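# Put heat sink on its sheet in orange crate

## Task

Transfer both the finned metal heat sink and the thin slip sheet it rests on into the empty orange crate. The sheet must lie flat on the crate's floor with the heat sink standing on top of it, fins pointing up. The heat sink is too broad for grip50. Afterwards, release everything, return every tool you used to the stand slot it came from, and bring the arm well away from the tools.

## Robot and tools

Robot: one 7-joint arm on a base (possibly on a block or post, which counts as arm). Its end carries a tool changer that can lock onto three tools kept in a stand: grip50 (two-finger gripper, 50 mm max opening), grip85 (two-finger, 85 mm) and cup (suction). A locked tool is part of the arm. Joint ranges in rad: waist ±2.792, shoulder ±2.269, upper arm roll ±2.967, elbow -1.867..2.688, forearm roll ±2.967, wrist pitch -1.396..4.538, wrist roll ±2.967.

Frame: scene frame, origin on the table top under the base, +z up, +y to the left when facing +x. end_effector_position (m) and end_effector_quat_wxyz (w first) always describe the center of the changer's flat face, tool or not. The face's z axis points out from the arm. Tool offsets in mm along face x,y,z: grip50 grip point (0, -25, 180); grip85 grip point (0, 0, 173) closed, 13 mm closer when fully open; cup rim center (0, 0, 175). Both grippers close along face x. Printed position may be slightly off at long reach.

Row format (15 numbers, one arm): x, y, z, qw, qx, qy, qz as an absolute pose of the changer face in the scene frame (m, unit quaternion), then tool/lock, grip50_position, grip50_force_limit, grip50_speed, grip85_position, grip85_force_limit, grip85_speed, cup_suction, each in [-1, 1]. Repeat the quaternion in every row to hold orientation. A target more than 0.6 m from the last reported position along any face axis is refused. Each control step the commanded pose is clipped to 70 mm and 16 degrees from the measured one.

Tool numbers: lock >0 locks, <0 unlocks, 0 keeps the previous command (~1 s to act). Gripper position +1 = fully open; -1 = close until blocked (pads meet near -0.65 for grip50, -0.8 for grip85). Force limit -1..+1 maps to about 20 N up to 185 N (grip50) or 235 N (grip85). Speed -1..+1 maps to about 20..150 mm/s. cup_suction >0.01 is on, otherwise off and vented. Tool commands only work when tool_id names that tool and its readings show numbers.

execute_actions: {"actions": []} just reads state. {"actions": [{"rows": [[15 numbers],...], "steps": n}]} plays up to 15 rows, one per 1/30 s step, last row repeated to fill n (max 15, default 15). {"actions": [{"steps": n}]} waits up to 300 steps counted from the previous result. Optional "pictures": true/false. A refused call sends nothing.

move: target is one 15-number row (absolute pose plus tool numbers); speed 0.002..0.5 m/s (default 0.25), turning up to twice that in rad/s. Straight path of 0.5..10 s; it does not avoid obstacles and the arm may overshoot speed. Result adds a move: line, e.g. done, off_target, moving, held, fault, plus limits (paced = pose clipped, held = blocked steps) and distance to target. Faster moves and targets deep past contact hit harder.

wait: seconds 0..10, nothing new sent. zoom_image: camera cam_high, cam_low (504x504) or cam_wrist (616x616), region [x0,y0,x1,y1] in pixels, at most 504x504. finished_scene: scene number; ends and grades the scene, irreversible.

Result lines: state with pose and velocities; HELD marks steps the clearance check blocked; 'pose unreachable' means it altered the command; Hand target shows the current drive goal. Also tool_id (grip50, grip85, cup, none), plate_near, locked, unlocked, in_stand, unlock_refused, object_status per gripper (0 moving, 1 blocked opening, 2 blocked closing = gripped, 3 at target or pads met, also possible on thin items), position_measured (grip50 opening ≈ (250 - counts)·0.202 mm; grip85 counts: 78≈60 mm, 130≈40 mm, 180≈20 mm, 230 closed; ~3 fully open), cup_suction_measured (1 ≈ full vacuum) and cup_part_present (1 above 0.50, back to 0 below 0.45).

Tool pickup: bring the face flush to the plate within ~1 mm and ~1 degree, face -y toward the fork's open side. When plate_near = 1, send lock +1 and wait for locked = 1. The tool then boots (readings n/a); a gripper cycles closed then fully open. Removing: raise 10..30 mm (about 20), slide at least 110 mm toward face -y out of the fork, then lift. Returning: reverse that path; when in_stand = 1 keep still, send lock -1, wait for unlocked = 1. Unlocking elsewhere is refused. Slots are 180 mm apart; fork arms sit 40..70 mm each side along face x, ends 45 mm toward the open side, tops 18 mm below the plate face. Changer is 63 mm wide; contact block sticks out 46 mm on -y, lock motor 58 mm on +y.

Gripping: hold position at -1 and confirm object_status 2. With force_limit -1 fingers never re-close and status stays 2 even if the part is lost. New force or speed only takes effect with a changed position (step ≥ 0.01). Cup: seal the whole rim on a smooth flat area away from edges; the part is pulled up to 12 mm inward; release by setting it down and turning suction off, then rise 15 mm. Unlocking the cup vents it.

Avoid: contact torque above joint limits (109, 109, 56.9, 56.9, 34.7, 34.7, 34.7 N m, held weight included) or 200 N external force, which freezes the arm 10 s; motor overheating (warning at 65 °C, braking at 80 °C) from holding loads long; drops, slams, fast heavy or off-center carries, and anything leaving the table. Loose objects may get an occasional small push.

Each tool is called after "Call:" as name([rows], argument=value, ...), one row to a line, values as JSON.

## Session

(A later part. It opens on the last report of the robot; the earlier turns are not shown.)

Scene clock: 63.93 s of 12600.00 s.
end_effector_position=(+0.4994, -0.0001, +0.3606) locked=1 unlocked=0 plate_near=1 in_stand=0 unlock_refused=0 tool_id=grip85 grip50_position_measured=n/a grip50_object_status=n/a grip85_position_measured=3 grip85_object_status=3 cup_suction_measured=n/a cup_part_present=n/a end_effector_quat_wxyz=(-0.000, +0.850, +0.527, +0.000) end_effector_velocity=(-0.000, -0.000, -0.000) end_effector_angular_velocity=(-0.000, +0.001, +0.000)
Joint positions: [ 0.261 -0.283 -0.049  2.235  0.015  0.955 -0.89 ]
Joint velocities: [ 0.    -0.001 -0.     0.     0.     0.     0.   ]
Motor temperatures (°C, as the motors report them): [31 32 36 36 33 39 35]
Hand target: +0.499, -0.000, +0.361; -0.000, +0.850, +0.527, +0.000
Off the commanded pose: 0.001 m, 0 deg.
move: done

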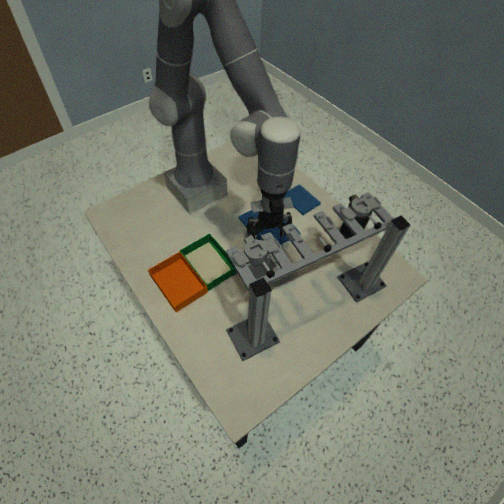

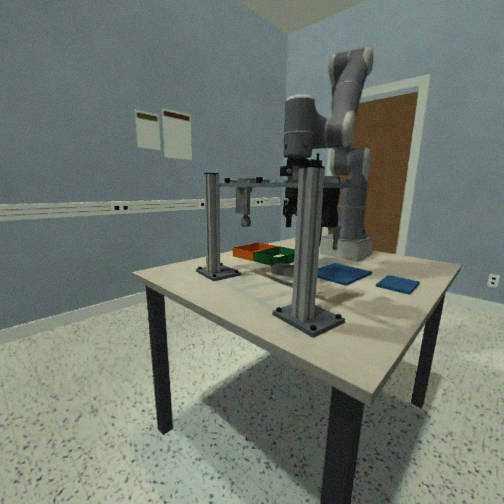

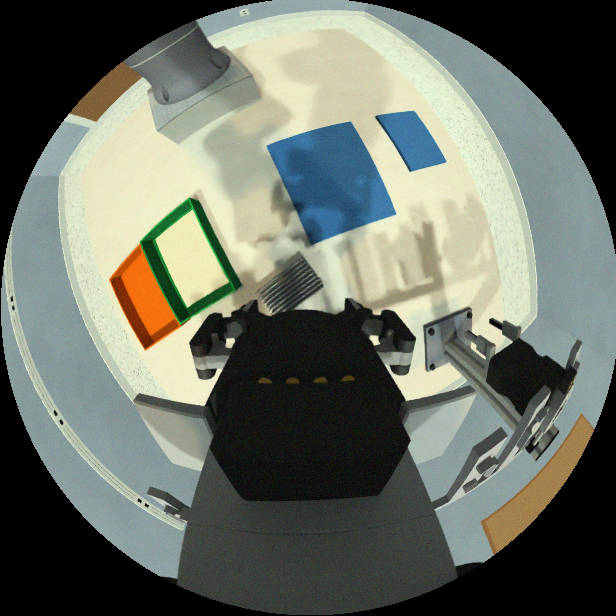

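Call:
move(target=[0.5105,0.053,0.386,0,0.7604,0.6494,0,0,1,0,0,1,0,0.5,-1], speed=0.3)

Call:
move(target=[0.639,0.0327,0.386,0,0.7604,0.6494,0,0,1,0,0,1,0,0.5,-1], speed=0.12)

Call:
move(target=[0.639,0.0327,0.3655,0,0.7604,0.6494,0,0,1,0,0,1,0,0.5,-1], speed=0.03)

Scene clock: 65.53 s of 12600.00 s.
end_effector_position=(+0.5102, +0.0533, +0.3863) locked=1 unlocked=0 plate_near=1 in_stand=0 unlock_refused=0 tool_id=grip85 grip50_position_measured=n/a grip50_object_status=n/a grip85_position_measured=3 grip85_object_status=3 cup_suction_measured=n/a cup_part_present=n/a end_effector_quat_wxyz=(-0.000, +0.760, +0.650, +0.000) end_effector_velocity=(+0.000, -0.001, +0.000) end_effector_angular_velocity=(-0.000, -0.000, -0.001)
Joint positions: [ 0.291 -0.259  0.021  2.173 -0.016  0.869 -1.073]
Joint velocities: [-0.001  0.    -0.    -0.    -0.     0.    -0.   ]
Motor temperatures (°C, as the motors report them): [31 32 36 36 33 39 35]
Hand target: +0.510, +0.053, +0.386; -0.000, +0.760, +0.649, +0.000
Off the commanded pose: 0.000 m, 0 deg.
move: done

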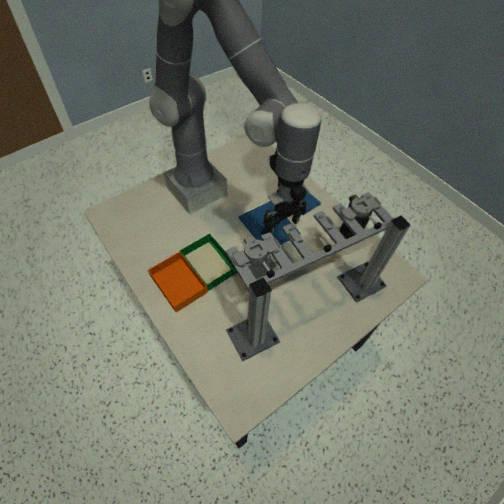

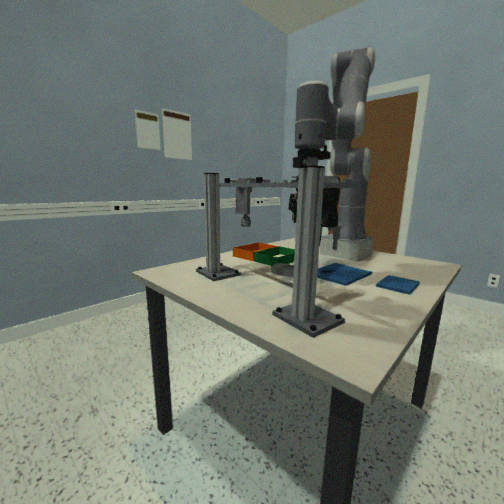

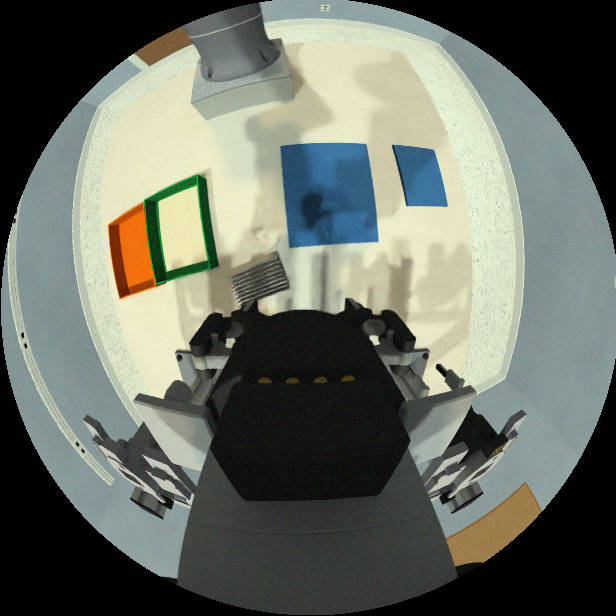

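Scene clock: 66.93 s of 12600.00 s.
end_effector_position=(+0.6391, +0.0328, +0.3864) locked=1 unlocked=0 plate_near=1 in_stand=0 unlock_refused=0 tool_id=grip85 grip50_position_measured=n/a grip50_object_status=n/a grip85_position_measured=3 grip85_object_status=3 cup_suction_measured=n/a cup_part_present=n/a end_effector_quat_wxyz=(+0.000, +0.760, +0.649, +0.000) end_effector_velocity=(+0.000, +0.000, +0.001) end_effector_angular_velocity=(+0.000, -0.002, +0.001)
Joint positions: [ 0.233 -0.509 -0.023  1.771  0.008  0.718 -1.187]
Joint velocities: [ 0.001  0.001 -0.    -0.    -0.     0.    -0.   ]
Motor temperatures (°C, as the motors report them): [31 32 36 36 33 39 35]
Hand target: +0.639, +0.033, +0.386; +0.000, +0.760, +0.649, +0.000
Off the commanded pose: 0.000 m, 0 deg.
move: done

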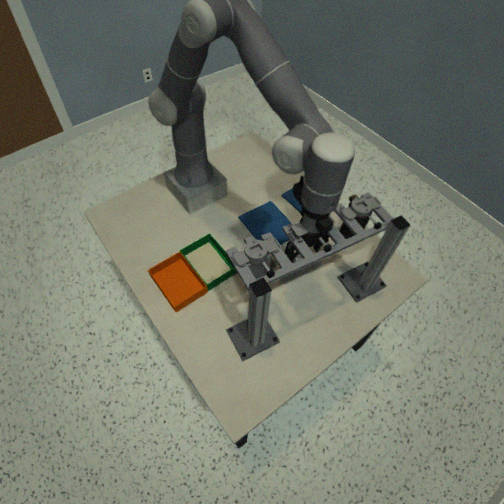

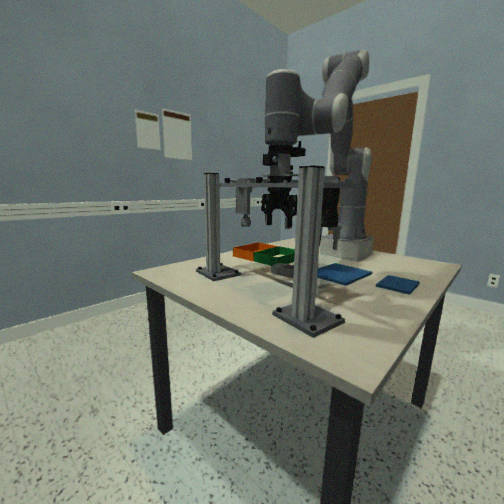

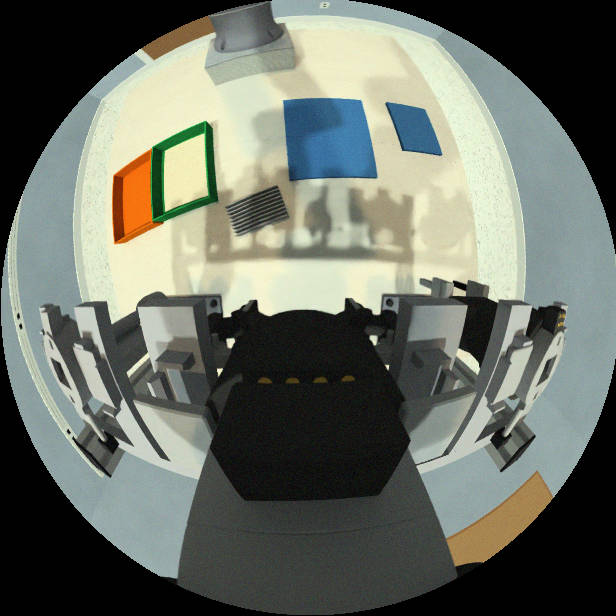

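Scene clock: 67.87 s of 12600.00 s.
end_effector_position=(+0.6390, +0.0327, +0.3654) locked=1 unlocked=0 plate_near=1 in_stand=1 unlock_refused=0 tool_id=grip85 grip50_position_measured=n/a grip50_object_status=n/a grip85_position_measured=3 grip85_object_status=3 cup_suction_measured=n/a cup_part_present=n/a end_effector_quat_wxyz=(-0.000, +0.760, +0.649, -0.000) end_effector_velocity=(-0.000, -0.000, -0.000) end_effector_angular_velocity=(-0.000, +0.000, +0.000)
Joint positions: [ 0.233 -0.543 -0.023  1.783  0.01   0.763 -1.188]
Joint velocities: [-0.  0.  0.  0.  0. -0. -0.]
Motor temperatures (°C, as the motors report them): [31 32 36 36 33 39 35]
Hand target: +0.639, +0.033, +0.365; -0.000, +0.760, +0.649, +0.000
Off the commanded pose: 0.000 m, 0 deg.
move: done

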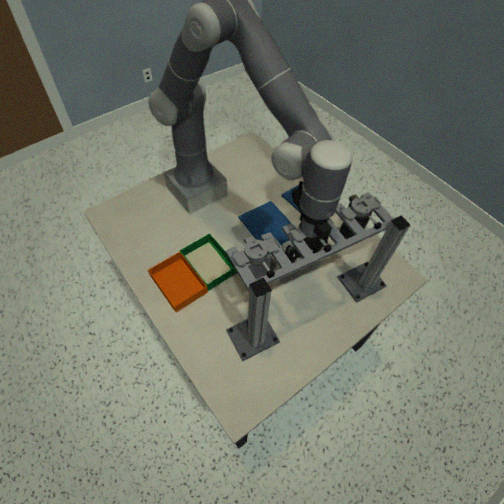

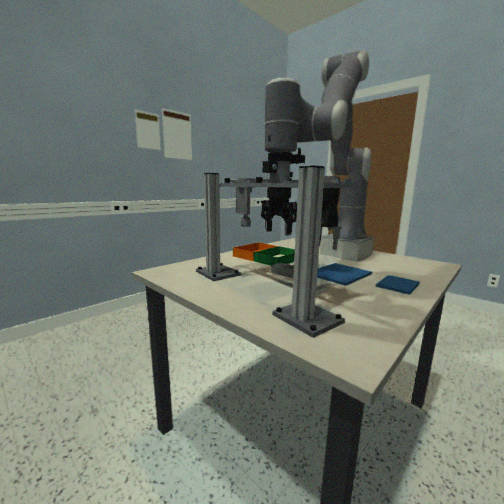

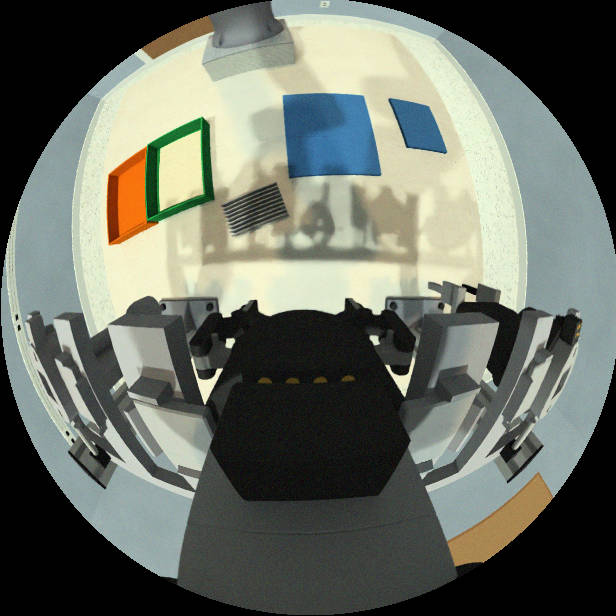

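Call:
execute_actions([
  {"rows":[[0.639,0.0327,0.3655,0,0.7604,0.6494,0,-1,1,0,0,1,0,0.5,-1]],"steps":15},
], pictures=false)

Call:
execute_actions([
  {"steps":20},
], pictures=false)

Scene clock: 68.90 s of 12600.00 s.
end_effector_position=(+0.6388, +0.0327, +0.3653) locked=0 unlocked=0 plate_near=0 in_stand=1 unlock_refused=0 tool_id=none grip50_position_measured=n/a grip50_object_status=n/a grip85_position_measured=n/a grip85_object_status=n/a cup_suction_measured=n/a cup_part_present=n/a end_effector_quat_wxyz=(-0.000, +0.761, +0.649, -0.000) end_effector_velocity=(+0.000, +0.000, +0.001) end_effector_angular_velocity=(+0.000, -0.001, +0.001)
Joint positions: [ 0.233 -0.543 -0.023  1.783  0.01   0.762 -1.188]
Joint velocities: [ 0.     0.001 -0.    -0.    -0.    -0.    -0.001]
Motor temperatures (°C, as the motors report them): [31 32 36 36 33 39 35]
Hand target: +0.639, +0.033, +0.366; -0.000, +0.760, +0.649, -0.000
Off the commanded pose: 0.000 m, 0 deg.
Steps of this call (steps 1 to 16: nothing new was sent; steps 17 to 31: all 15 steps of this action). Readings (end_effector_position | what the end effector reports):
17: (+0.6389, +0.0327, +0.3651) | locked=1 unlocked=0 plate_near=1 in_stand=1 unlock_refused=0 tool_id=grip85 grip50_position_measured=n/a grip50_object_status=n/a grip85_position_measured=3 grip85_object_status=3 cup_suction_measured=n/a cup_part_present=n/a
18: (+0.6388, +0.0327, +0.3650) | locked=1 unlocked=0 plate_near=1 in_stand=1 unlock_refused=0 tool_id=grip85 grip50_position_measured=n/a grip50_object_status=n/a grip85_position_measured=3 grip85_object_status=3 cup_suction_measured=n/a cup_part_present=n/a
20: (+0.6387, +0.0327, +0.3650) | locked=1 unlocked=0 plate_near=1 in_stand=1 unlock_refused=0 tool_id=grip85 grip50_position_measured=n/a grip50_object_status=n/a grip85_position_measured=3 grip85_object_status=3 cup_suction_measured=n/a cup_part_present=n/a
24: (+0.6387, +0.0326, +0.3648) | locked=0 unlocked=0 plate_near=1 in_stand=1 unlock_refused=0 tool_id=none grip50_position_measured=n/a grip50_object_status=n/a grip85_position_measured=n/a grip85_object_status=n/a cup_suction_measured=n/a cup_part_present=n/a
31: the state above

Scene clock: 69.57 s of 12600.00 s.
end_effector_position=(+0.6388, +0.0327, +0.3653) locked=0 unlocked=1 plate_near=0 in_stand=1 unlock_refused=0 tool_id=none grip50_position_measured=n/a grip50_object_status=n/a grip85_position_measured=n/a grip85_object_status=n/a cup_suction_measured=n/a cup_part_present=n/a end_effector_quat_wxyz=(-0.000, +0.761, +0.649, -0.000) end_effector_velocity=(-0.000, -0.000, -0.000) end_effector_angular_velocity=(-0.000, +0.001, -0.000)
Joint positions: [ 0.233 -0.543 -0.023  1.783  0.01   0.762 -1.188]
Joint velocities: [ 0.    -0.    -0.     0.    -0.    -0.001  0.   ]
Motor temperatures (°C, as the motors report them): [31 32 36 36 33 39 35]
Hand target: +0.639, +0.033, +0.366; -0.000, +0.760, +0.649, -0.000
Off the commanded pose: 0.000 m, 0 deg.
Steps of this call (steps 1 to 20: nothing new was sent). Readings (end_effector_position | what the end effector reports):
1: (+0.6388, +0.0327, +0.3653) | locked=0 unlocked=0 plate_near=0 in_stand=1 unlock_refused=0 tool_id=none grip50_position_measured=n/a grip50_object_status=n/a grip85_position_measured=n/a grip85_object_status=n/a cup_suction_measured=n/a cup_part_present=n/a
2: (+0.6388, +0.0327, +0.3653) | locked=0 unlocked=0 plate_near=0 in_stand=1 unlock_refused=0 tool_id=none grip50_position_measured=n/a grip50_object_status=n/a grip85_position_measured=n/a grip85_object_status=n/a cup_suction_measured=n/a cup_part_present=n/a
4: (+0.6388, +0.0327, +0.3653) | locked=0 unlocked=0 plate_near=0 in_stand=1 unlock_refused=0 tool_id=none grip50_position_measured=n/a grip50_object_status=n/a grip85_position_measured=n/a grip85_object_status=n/a cup_suction_measured=n/a cup_part_present=n/a
8: (+0.6388, +0.0327, +0.3653) | locked=0 unlocked=0 plate_near=0 in_stand=1 unlock_refused=0 tool_id=none grip50_position_measured=n/a grip50_object_status=n/a grip85_position_measured=n/a grip85_object_status=n/a cup_suction_measured=n/a cup_part_present=n/a
20: the state above

Call:
move(target=[0.639,0.0327,0.40,0,0.7604,0.6494,0,0,1,0,0,1,0,0.5,-1], speed=0.15)

Call:
move(target=[0.6702,-0.1545,0.40,0,0.7604,0.6494,0,0,1,0,0,1,0,0.5,-1], speed=0.3)

Call:
zoom_image(camera="cam_wrist", region=[203,160,403,360])

Scene clock: 70.90 s of 12600.00 s.
end_effector_position=(+0.6389, +0.0326, +0.4002) locked=0 unlocked=1 plate_near=0 in_stand=0 unlock_refused=0 tool_id=none grip50_position_measured=n/a grip50_object_status=n/a grip85_position_measured=n/a grip85_object_status=n/a cup_suction_measured=n/a cup_part_present=n/a end_effector_quat_wxyz=(+0.000, +0.760, +0.650, +0.000) end_effector_velocity=(+0.000, +0.000, +0.000) end_effector_angular_velocity=(+0.000, -0.000, -0.000)
Joint positions: [ 0.232 -0.487 -0.023  1.763  0.007  0.688 -1.187]
Joint velocities: [ 0. -0. -0. -0.  0.  0.  0.]
Motor temperatures (°C, as the motors report them): [31 32 36 36 33 39 35]
Hand target: +0.639, +0.033, +0.400; +0.000, +0.760, +0.649, -0.000
Off the commanded pose: 0.000 m, 0 deg.
move: done

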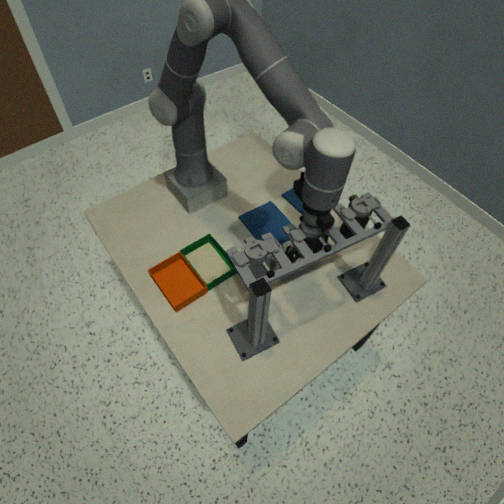

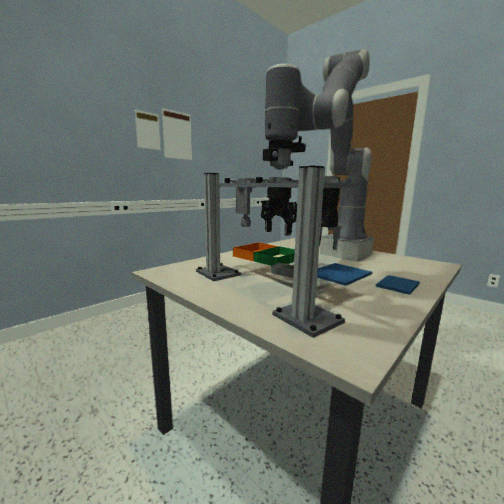

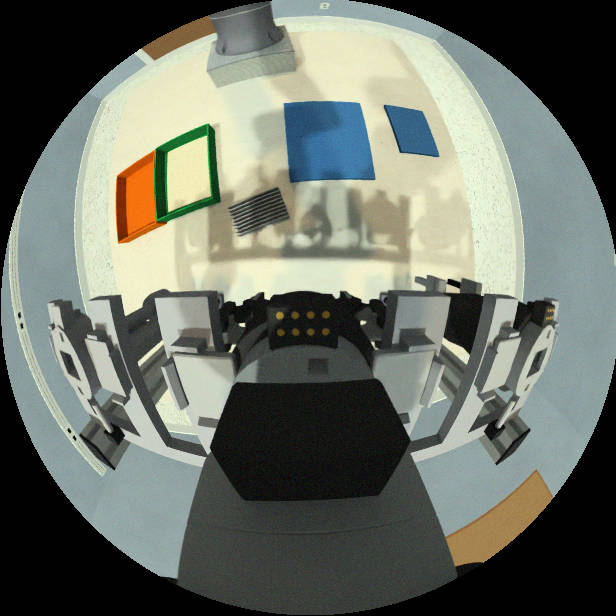

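Scene clock: 72.00 s of 12600.00 s.
end_effector_position=(+0.6709, -0.1548, +0.4001) locked=0 unlocked=1 plate_near=0 in_stand=0 unlock_refused=0 tool_id=none grip50_position_measured=n/a grip50_object_status=n/a grip85_position_measured=n/a grip85_object_status=n/a cup_suction_measured=n/a cup_part_present=n/a end_effector_quat_wxyz=(+0.001, +0.760, +0.650, -0.000) end_effector_velocity=(+0.000, -0.000, +0.000) end_effector_angular_velocity=(+0.000, -0.000, +0.000)
Joint positions: [-0.01  -0.587 -0.087  1.589  0.053  0.613 -1.507]
Joint velocities: [-0. -0. -0. -0.  0.  0. -0.]
Motor temperatures (°C, as the motors report them): [31 32 36 36 33 39 35]
Hand target: +0.671, -0.155, +0.400; +0.001, +0.760, +0.649, -0.000
Off the commanded pose: 0.001 m, 0 deg.
move: done

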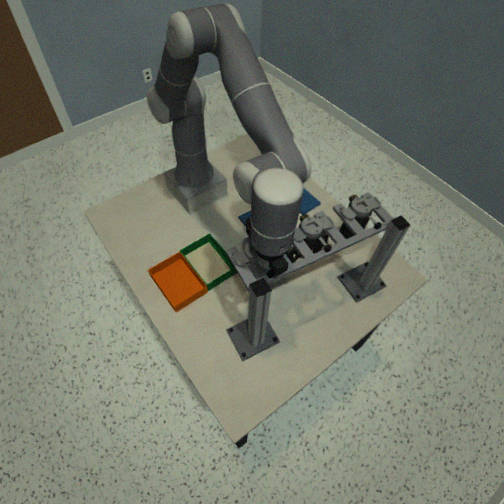

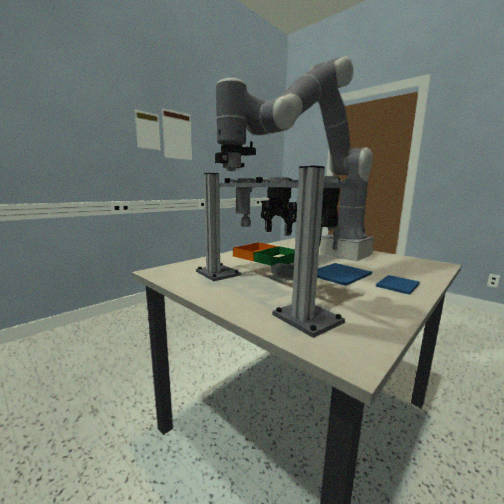

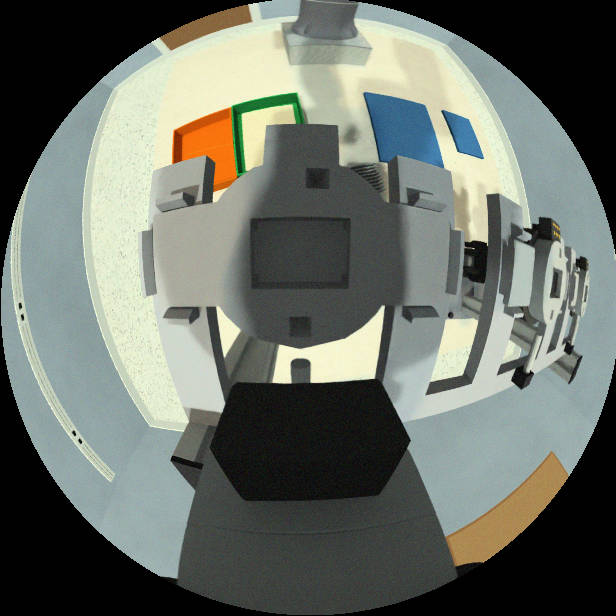

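Region (203, 160, 403, 360) of cam_wrist's 616x616 image, scaled by 2.520, with more detail than that image has.

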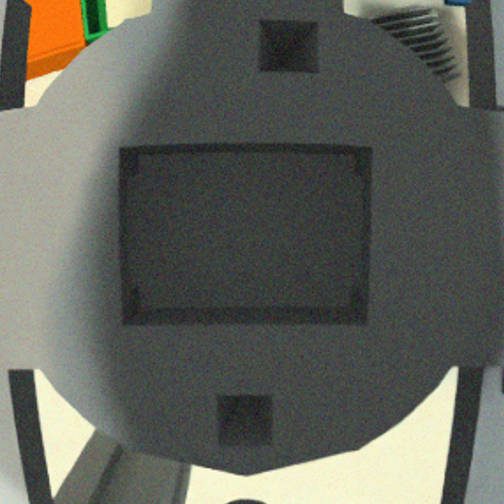

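Call:
move(target=[0.6097,-0.1455,0.385,0,0.7604,0.6494,0,0,1,0,0,1,0,0.5,-1], speed=0.15)

Call:
move(target=[0.6097,-0.1455,0.3655,0,0.7604,0.6494,0,0,1,0,0,1,0,0.5,-1], speed=0.015)

Scene clock: 74.03 s of 12600.00 s.
end_effector_position=(+0.6098, -0.1456, +0.3848) locked=0 unlocked=1 plate_near=0 in_stand=0 unlock_refused=0 tool_id=none grip50_position_measured=n/a grip50_object_status=n/a grip85_position_measured=n/a grip85_object_status=n/a cup_suction_measured=n/a cup_part_present=n/a end_effector_quat_wxyz=(+0.000, +0.760, +0.649, +0.000) end_effector_velocity=(-0.000, +0.000, -0.001) end_effector_angular_velocity=(-0.000, +0.002, +0.000)
Joint positions: [ 0.003 -0.481 -0.083  1.819  0.048  0.736 -1.498]
Joint velocities: [ 0.    -0.001 -0.     0.    -0.    -0.001  0.   ]
Motor temperatures (°C, as the motors report them): [31 32 36 36 33 39 35]
Hand target: +0.610, -0.146, +0.385; +0.000, +0.760, +0.649, -0.000
Off the commanded pose: 0.000 m, 0 deg.
move: done

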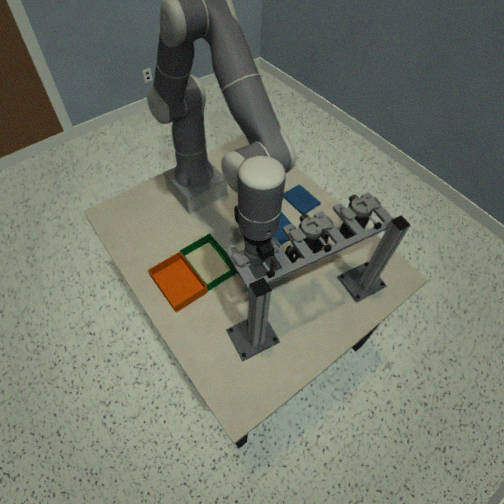

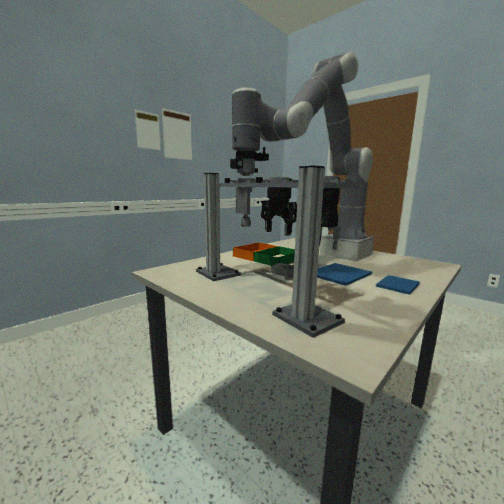

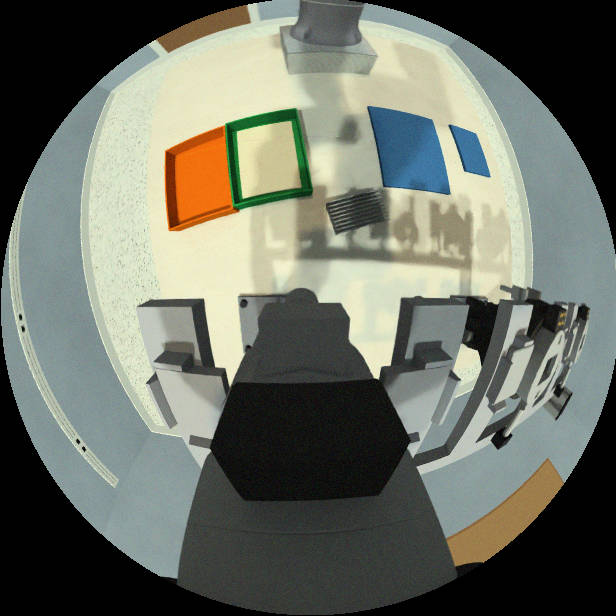

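Scene clock: 75.53 s of 12600.00 s.
end_effector_position=(+0.6098, -0.1457, +0.3655) locked=0 unlocked=1 plate_near=0 in_stand=1 unlock_refused=0 tool_id=none grip50_position_measured=n/a grip50_object_status=n/a grip85_position_measured=n/a grip85_object_status=n/a cup_suction_measured=n/a cup_part_present=n/a end_effector_quat_wxyz=(+0.000, +0.761, +0.649, -0.000) end_effector_velocity=(-0.000, +0.000, -0.000) end_effector_angular_velocity=(+0.000, -0.000, -0.000)
Joint positions: [ 0.002 -0.514 -0.083  1.828  0.053  0.778 -1.501]
Joint velocities: [-0.  0.  0.  0.  0.  0.  0.]
Motor temperatures (°C, as the motors report them): [31 32 36 36 33 39 35]
Hand target: +0.610, -0.146, +0.365; -0.000, +0.760, +0.649, +0.000
Off the commanded pose: 0.000 m, 0 deg.
move: done

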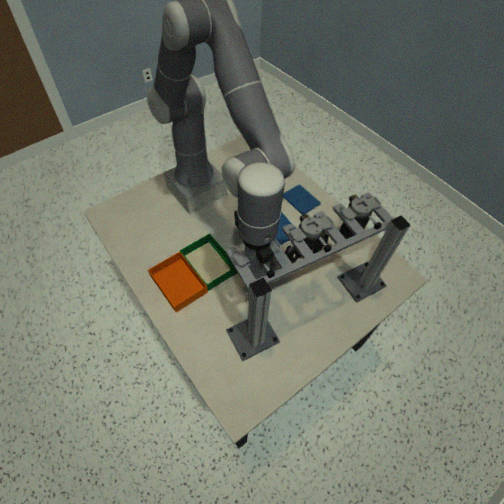

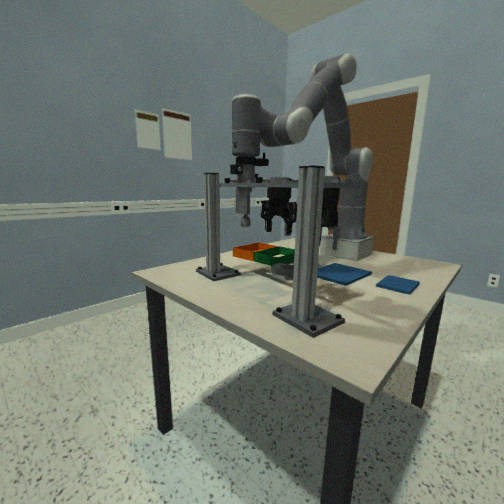

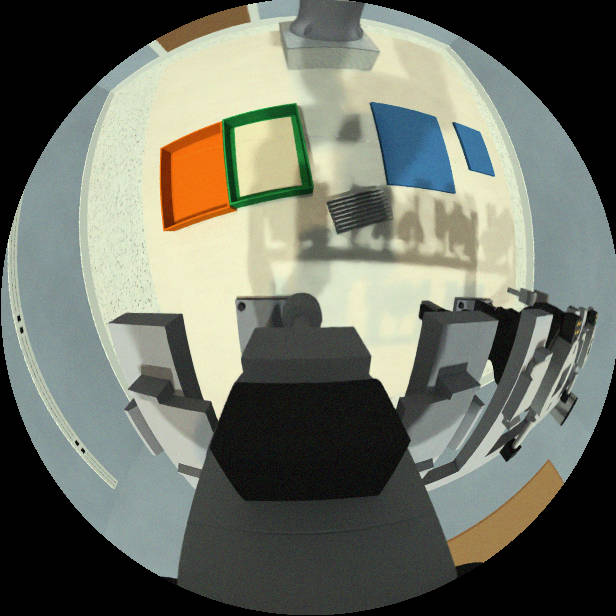

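No contact yet; go a little lower.

Call:
move(target=[0.6097,-0.1455,0.363,0,0.7604,0.6494,0,0,1,0,0,1,0,0.5,-1], speed=0.005)

Scene clock: 76.57 s of 12600.00 s.
end_effector_position=(+0.6099, -0.1458, +0.3642) locked=0 unlocked=1 plate_near=1 in_stand=1 unlock_refused=0 tool_id=none grip50_position_measured=n/a grip50_object_status=n/a grip85_position_measured=n/a grip85_object_status=n/a cup_suction_measured=n/a cup_part_present=n/a end_effector_quat_wxyz=(+0.001, +0.761, +0.649, +0.001) end_effector_velocity=(+0.000, +0.000, +0.000) end_effector_angular_velocity=(-0.000, +0.000, +0.001)
Joint positions: [ 0.002 -0.516 -0.083  1.829  0.054  0.783 -1.501]
Joint velocities: [ 0.  0.  0.  0. -0. -0. -0.]
Motor temperatures (°C, as the motors report them): [31 32 36 36 33 39 35]
Hand target: +0.610, -0.146, +0.363; -0.000, +0.760, +0.649, -0.000
Off the commanded pose: 0.001 m, 0 deg.
move: done

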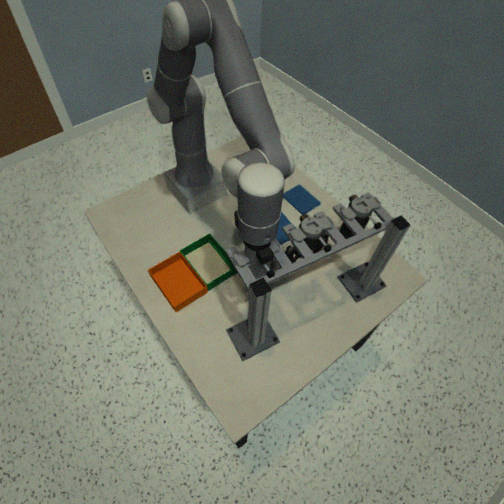

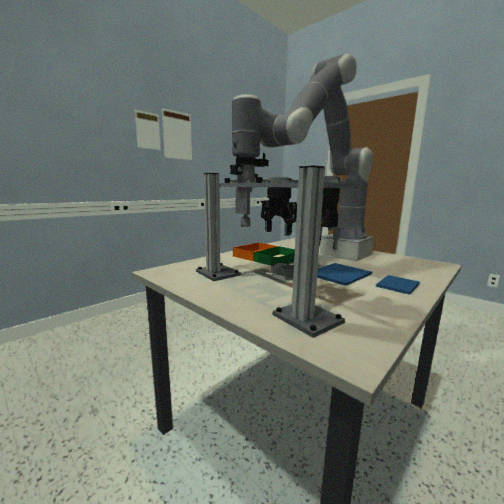

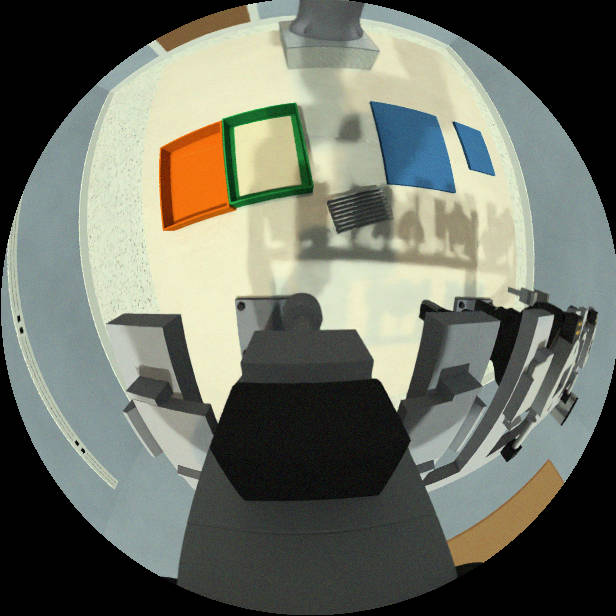

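Call:
execute_actions([
  {"rows":[[0.6098,-0.1457,0.364,0,0.7604,0.6494,0,1,1,0,0,1,0,0.5,-1]],"steps":15},
], pictures=false)

Call:
execute_actions([
  {"steps":20},
], pictures=false)

Scene clock: 77.83 s of 12600.00 s.
end_effector_position=(+0.6098, -0.1458, +0.3644) locked=0 unlocked=0 plate_near=1 in_stand=1 unlock_refused=0 tool_id=none grip50_position_measured=n/a grip50_object_status=n/a grip85_position_measured=n/a grip85_object_status=n/a cup_suction_measured=n/a cup_part_present=n/a end_effector_quat_wxyz=(+0.000, +0.761, +0.649, +0.000) end_effector_velocity=(+0.000, +0.000, +0.000) end_effector_angular_velocity=(+0.000, -0.001, -0.000)
Joint positions: [ 0.002 -0.516 -0.083  1.828  0.054  0.781 -1.501]
Joint velocities: [ 0.  0.  0. -0.  0.  0.  0.]
Motor temperatures (°C, as the motors report them): [31 32 36 36 33 39 35]
Hand target: +0.610, -0.146, +0.364; +0.000, +0.760, +0.649, -0.000
Off the commanded pose: 0.000 m, 0 deg.
Steps of this call (steps 1 to 23: nothing new was sent; steps 24 to 38: all 15 steps of this action). Readings (end_effector_position | what the end effector reports):
24: (+0.6099, -0.1458, +0.3643) | locked=0 unlocked=0 plate_near=1 in_stand=1 unlock_refused=0 tool_id=none grip50_position_measured=n/a grip50_object_status=n/a grip85_position_measured=n/a grip85_object_status=n/a cup_suction_measured=n/a cup_part_present=n/a
25: (+0.6098, -0.1458, +0.3645) | locked=0 unlocked=0 plate_near=1 in_stand=1 unlock_refused=0 tool_id=none grip50_position_measured=n/a grip50_object_status=n/a grip85_position_measured=n/a grip85_object_status=n/a cup_suction_measured=n/a cup_part_present=n/a
27: (+0.6098, -0.1458, +0.3644) | locked=0 unlocked=0 plate_near=1 in_stand=1 unlock_refused=0 tool_id=none grip50_position_measured=n/a grip50_object_status=n/a grip85_position_measured=n/a grip85_object_status=n/a cup_suction_measured=n/a cup_part_present=n/a
31: (+0.6098, -0.1458, +0.3644) | locked=0 unlocked=0 plate_near=1 in_stand=1 unlock_refused=0 tool_id=none grip50_position_measured=n/a grip50_object_status=n/a grip85_position_measured=n/a grip85_object_status=n/a cup_suction_measured=n/a cup_part_present=n/a
38: the state above

Scene clock: 78.50 s of 12600.00 s.
end_effector_position=(+0.6099, -0.1458, +0.3645) locked=1 unlocked=0 plate_near=1 in_stand=1 unlock_refused=0 tool_id=cup grip50_position_measured=n/a grip50_object_status=n/a grip85_position_measured=n/a grip85_object_status=n/a cup_suction_measured=n/a cup_part_present=n/a end_effector_quat_wxyz=(+0.000, +0.761, +0.649, +0.000) end_effector_velocity=(+0.000, +0.000, -0.000) end_effector_angular_velocity=(+0.000, -0.000, -0.000)
Joint positions: [ 0.002 -0.516 -0.083  1.828  0.054  0.781 -1.501]
Joint velocities: [ 0. -0.  0.  0.  0.  0.  0.]
Motor temperatures (°C, as the motors report them): [31 32 36 36 33 39 35]
Hand target: +0.610, -0.146, +0.364; +0.000, +0.760, +0.649, -0.000
Off the commanded pose: 0.001 m, 0 deg.
Steps of this call (steps 1 to 20: nothing new was sent). Readings (end_effector_position | what the end effector reports):
1: (+0.6098, -0.1458, +0.3644) | locked=0 unlocked=0 plate_near=1 in_stand=1 unlock_refused=0 tool_id=none grip50_position_measured=n/a grip50_object_status=n/a grip85_position_measured=n/a grip85_object_status=n/a cup_suction_measured=n/a cup_part_present=n/a
2: (+0.6098, -0.1458, +0.3644) | locked=0 unlocked=0 plate_near=1 in_stand=1 unlock_refused=0 tool_id=none grip50_position_measured=n/a grip50_object_status=n/a grip85_position_measured=n/a grip85_object_status=n/a cup_suction_measured=n/a cup_part_present=n/a
4: (+0.6098, -0.1458, +0.3643) | locked=0 unlocked=0 plate_near=1 in_stand=1 unlock_refused=0 tool_id=none grip50_position_measured=n/a grip50_object_status=n/a grip85_position_measured=n/a grip85_object_status=n/a cup_suction_measured=n/a cup_part_present=n/a
8: (+0.6098, -0.1458, +0.3644) | locked=0 unlocked=0 plate_near=1 in_stand=1 unlock_refused=0 tool_id=none grip50_position_measured=n/a grip50_object_status=n/a grip85_position_measured=n/a grip85_object_status=n/a cup_suction_measured=n/a cup_part_present=n/a
20: the state above

Call:
move(target=[0.6098,-0.1457,0.385,0,0.7604,0.6494,0,0,1,0,0,1,0,0.5,-1], speed=0.06)

Call:
move(target=[0.4814,-0.1254,0.385,0,0.7604,0.6494,0,0,1,0,0,1,0,0.5,-1], speed=0.2)

Call:
move(target=[0.452,-0.19,0.30,0,0.7604,0.6494,0,0,1,0,0,1,0,0.5,-1], speed=0.3)

Scene clock: 80.20 s of 12600.00 s.
end_effector_position=(+0.6098, -0.1456, +0.3852) locked=1 unlocked=0 plate_near=1 in_stand=0 unlock_refused=0 tool_id=cup grip50_position_measured=n/a grip50_object_status=n/a grip85_position_measured=n/a grip85_object_status=n/a cup_suction_measured=0.01 cup_part_present=0 end_effector_quat_wxyz=(+0.000, +0.760, +0.650, +0.000) end_effector_velocity=(+0.000, +0.000, -0.000) end_effector_angular_velocity=(-0.000, +0.000, -0.000)
Joint positions: [ 0.002 -0.481 -0.083  1.818  0.048  0.736 -1.498]
Joint velocities: [ 0. -0. -0. -0.  0.  0.  0.]
Motor temperatures (°C, as the motors report them): [31 32 36 36 33 39 35]
Hand target: +0.610, -0.146, +0.385; +0.000, +0.760, +0.649, -0.000
Off the commanded pose: 0.000 m, 0 deg.
move: done

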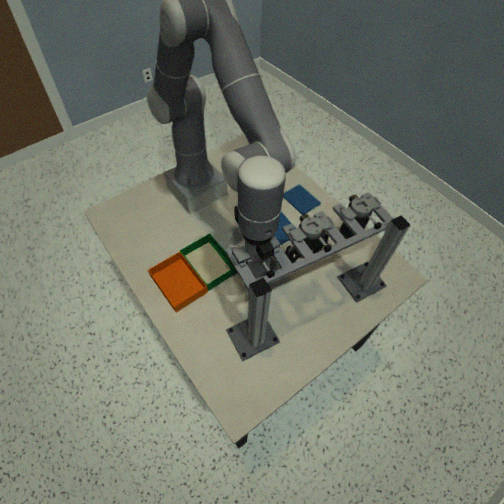

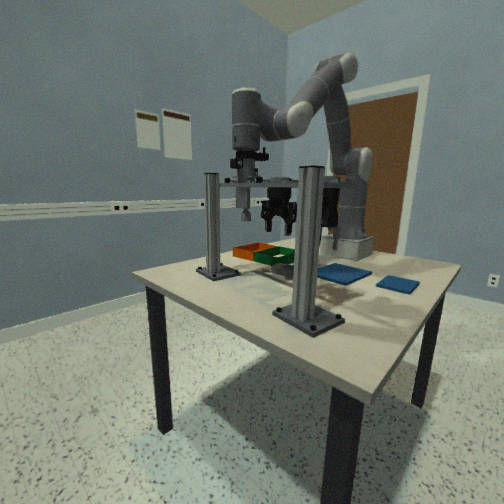

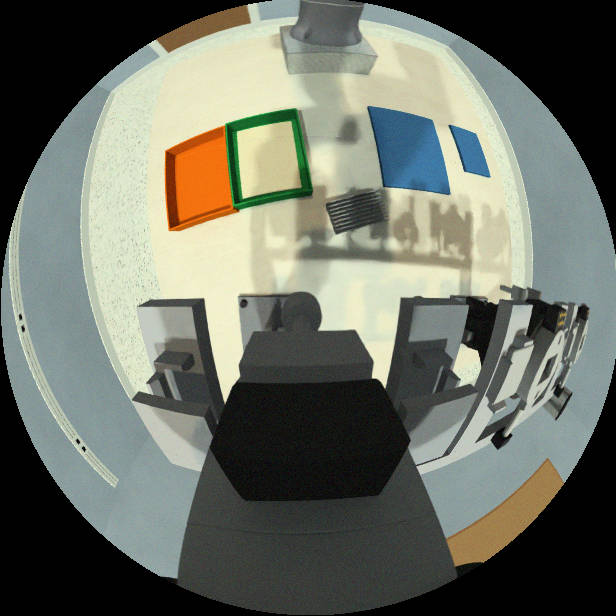

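Scene clock: 81.20 s of 12600.00 s.
end_effector_position=(+0.4813, -0.1258, +0.3846) locked=1 unlocked=0 plate_near=1 in_stand=0 unlock_refused=0 tool_id=cup grip50_position_measured=n/a grip50_object_status=n/a grip85_position_measured=n/a grip85_object_status=n/a cup_suction_measured=0.01 cup_part_present=0 end_effector_quat_wxyz=(+0.000, +0.760, +0.649, -0.000) end_effector_velocity=(-0.000, -0.000, -0.000) end_effector_angular_velocity=(+0.000, +0.001, -0.000)
Joint positions: [ 0.017 -0.222 -0.062  2.228  0.016  0.888 -1.45 ]
Joint velocities: [-0.001 -0.001  0.     0.     0.     0.    -0.   ]
Motor temperatures (°C, as the motors report them): [31 32 36 36 33 39 35]
Hand target: +0.481, -0.126, +0.385; +0.000, +0.760, +0.649, -0.000
Off the commanded pose: 0.001 m, 0 deg.
move: done

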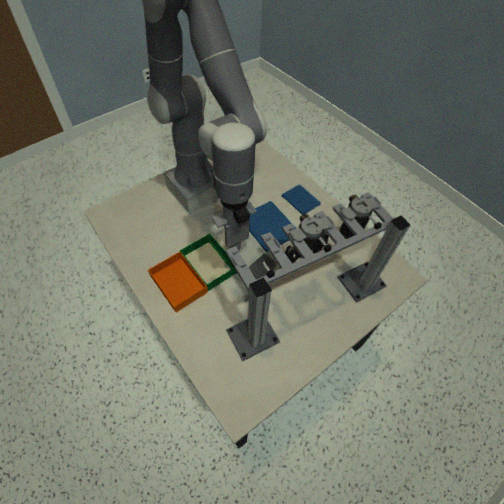

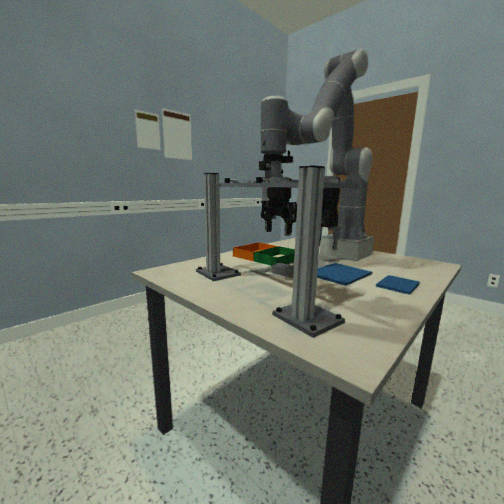

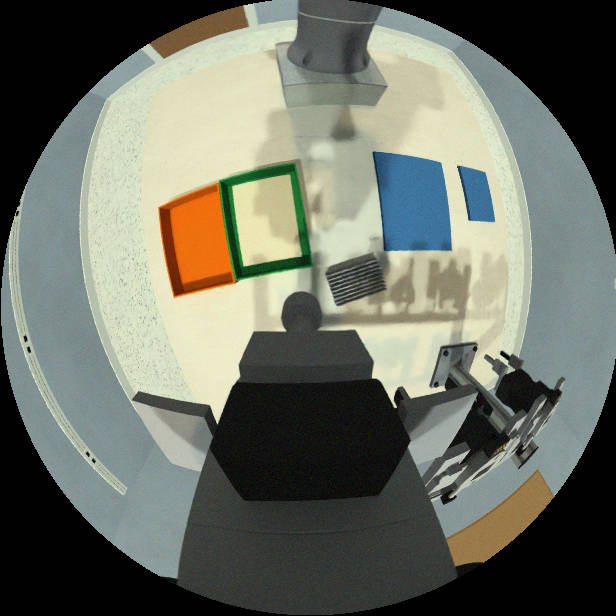

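Scene clock: 82.03 s of 12600.00 s.
end_effector_position=(+0.4525, -0.1904, +0.2997) locked=1 unlocked=0 plate_near=1 in_stand=0 unlock_refused=0 tool_id=cup grip50_position_measured=n/a grip50_object_status=n/a grip85_position_measured=n/a grip85_object_status=n/a cup_suction_measured=0.01 cup_part_present=0 end_effector_quat_wxyz=(+0.000, +0.761, +0.649, -0.000) end_effector_velocity=(+0.000, -0.000, +0.000) end_effector_angular_velocity=(-0.000, -0.001, -0.000)
Joint positions: [-0.088 -0.424 -0.089  2.272  0.079  1.132 -1.635]
Joint velocities: [-0.     0.    -0.     0.     0.     0.001 -0.   ]
Motor temperatures (°C, as the motors report them): [31 32 36 36 33 39 35]
Hand target: +0.453, -0.190, +0.300; +0.000, +0.761, +0.649, -0.000
Off the commanded pose: 0.001 m, 0 deg.
move: done

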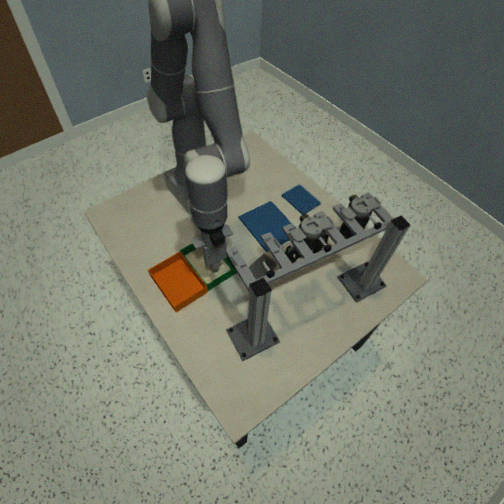

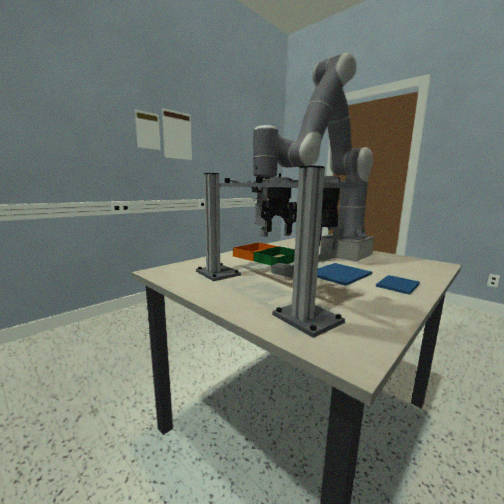

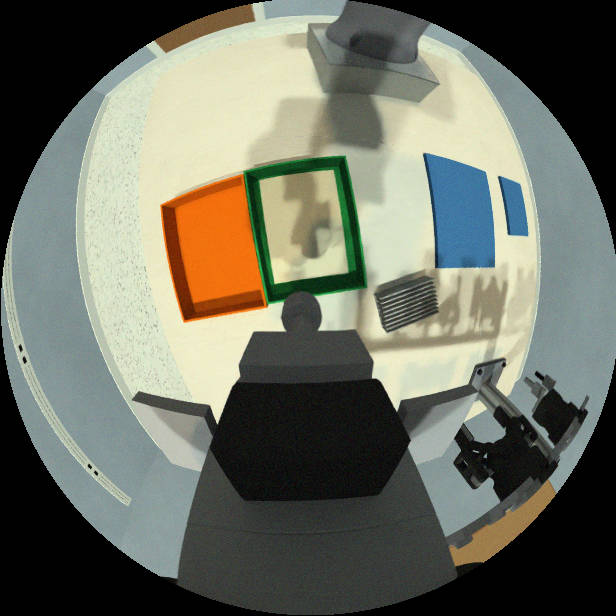

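Call:
zoom_image(camera="cam_wrist", region=[150,130,390,340])

Region (150, 130, 390, 340) of cam_wrist's 616x616 image, scaled by 2.100, with more detail than that image has; it fills the top 441 rows of this view, and the rest is white.

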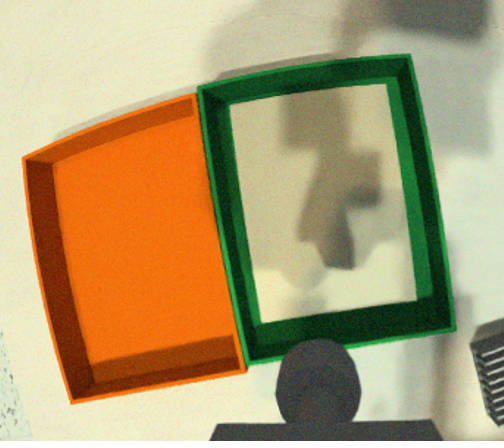

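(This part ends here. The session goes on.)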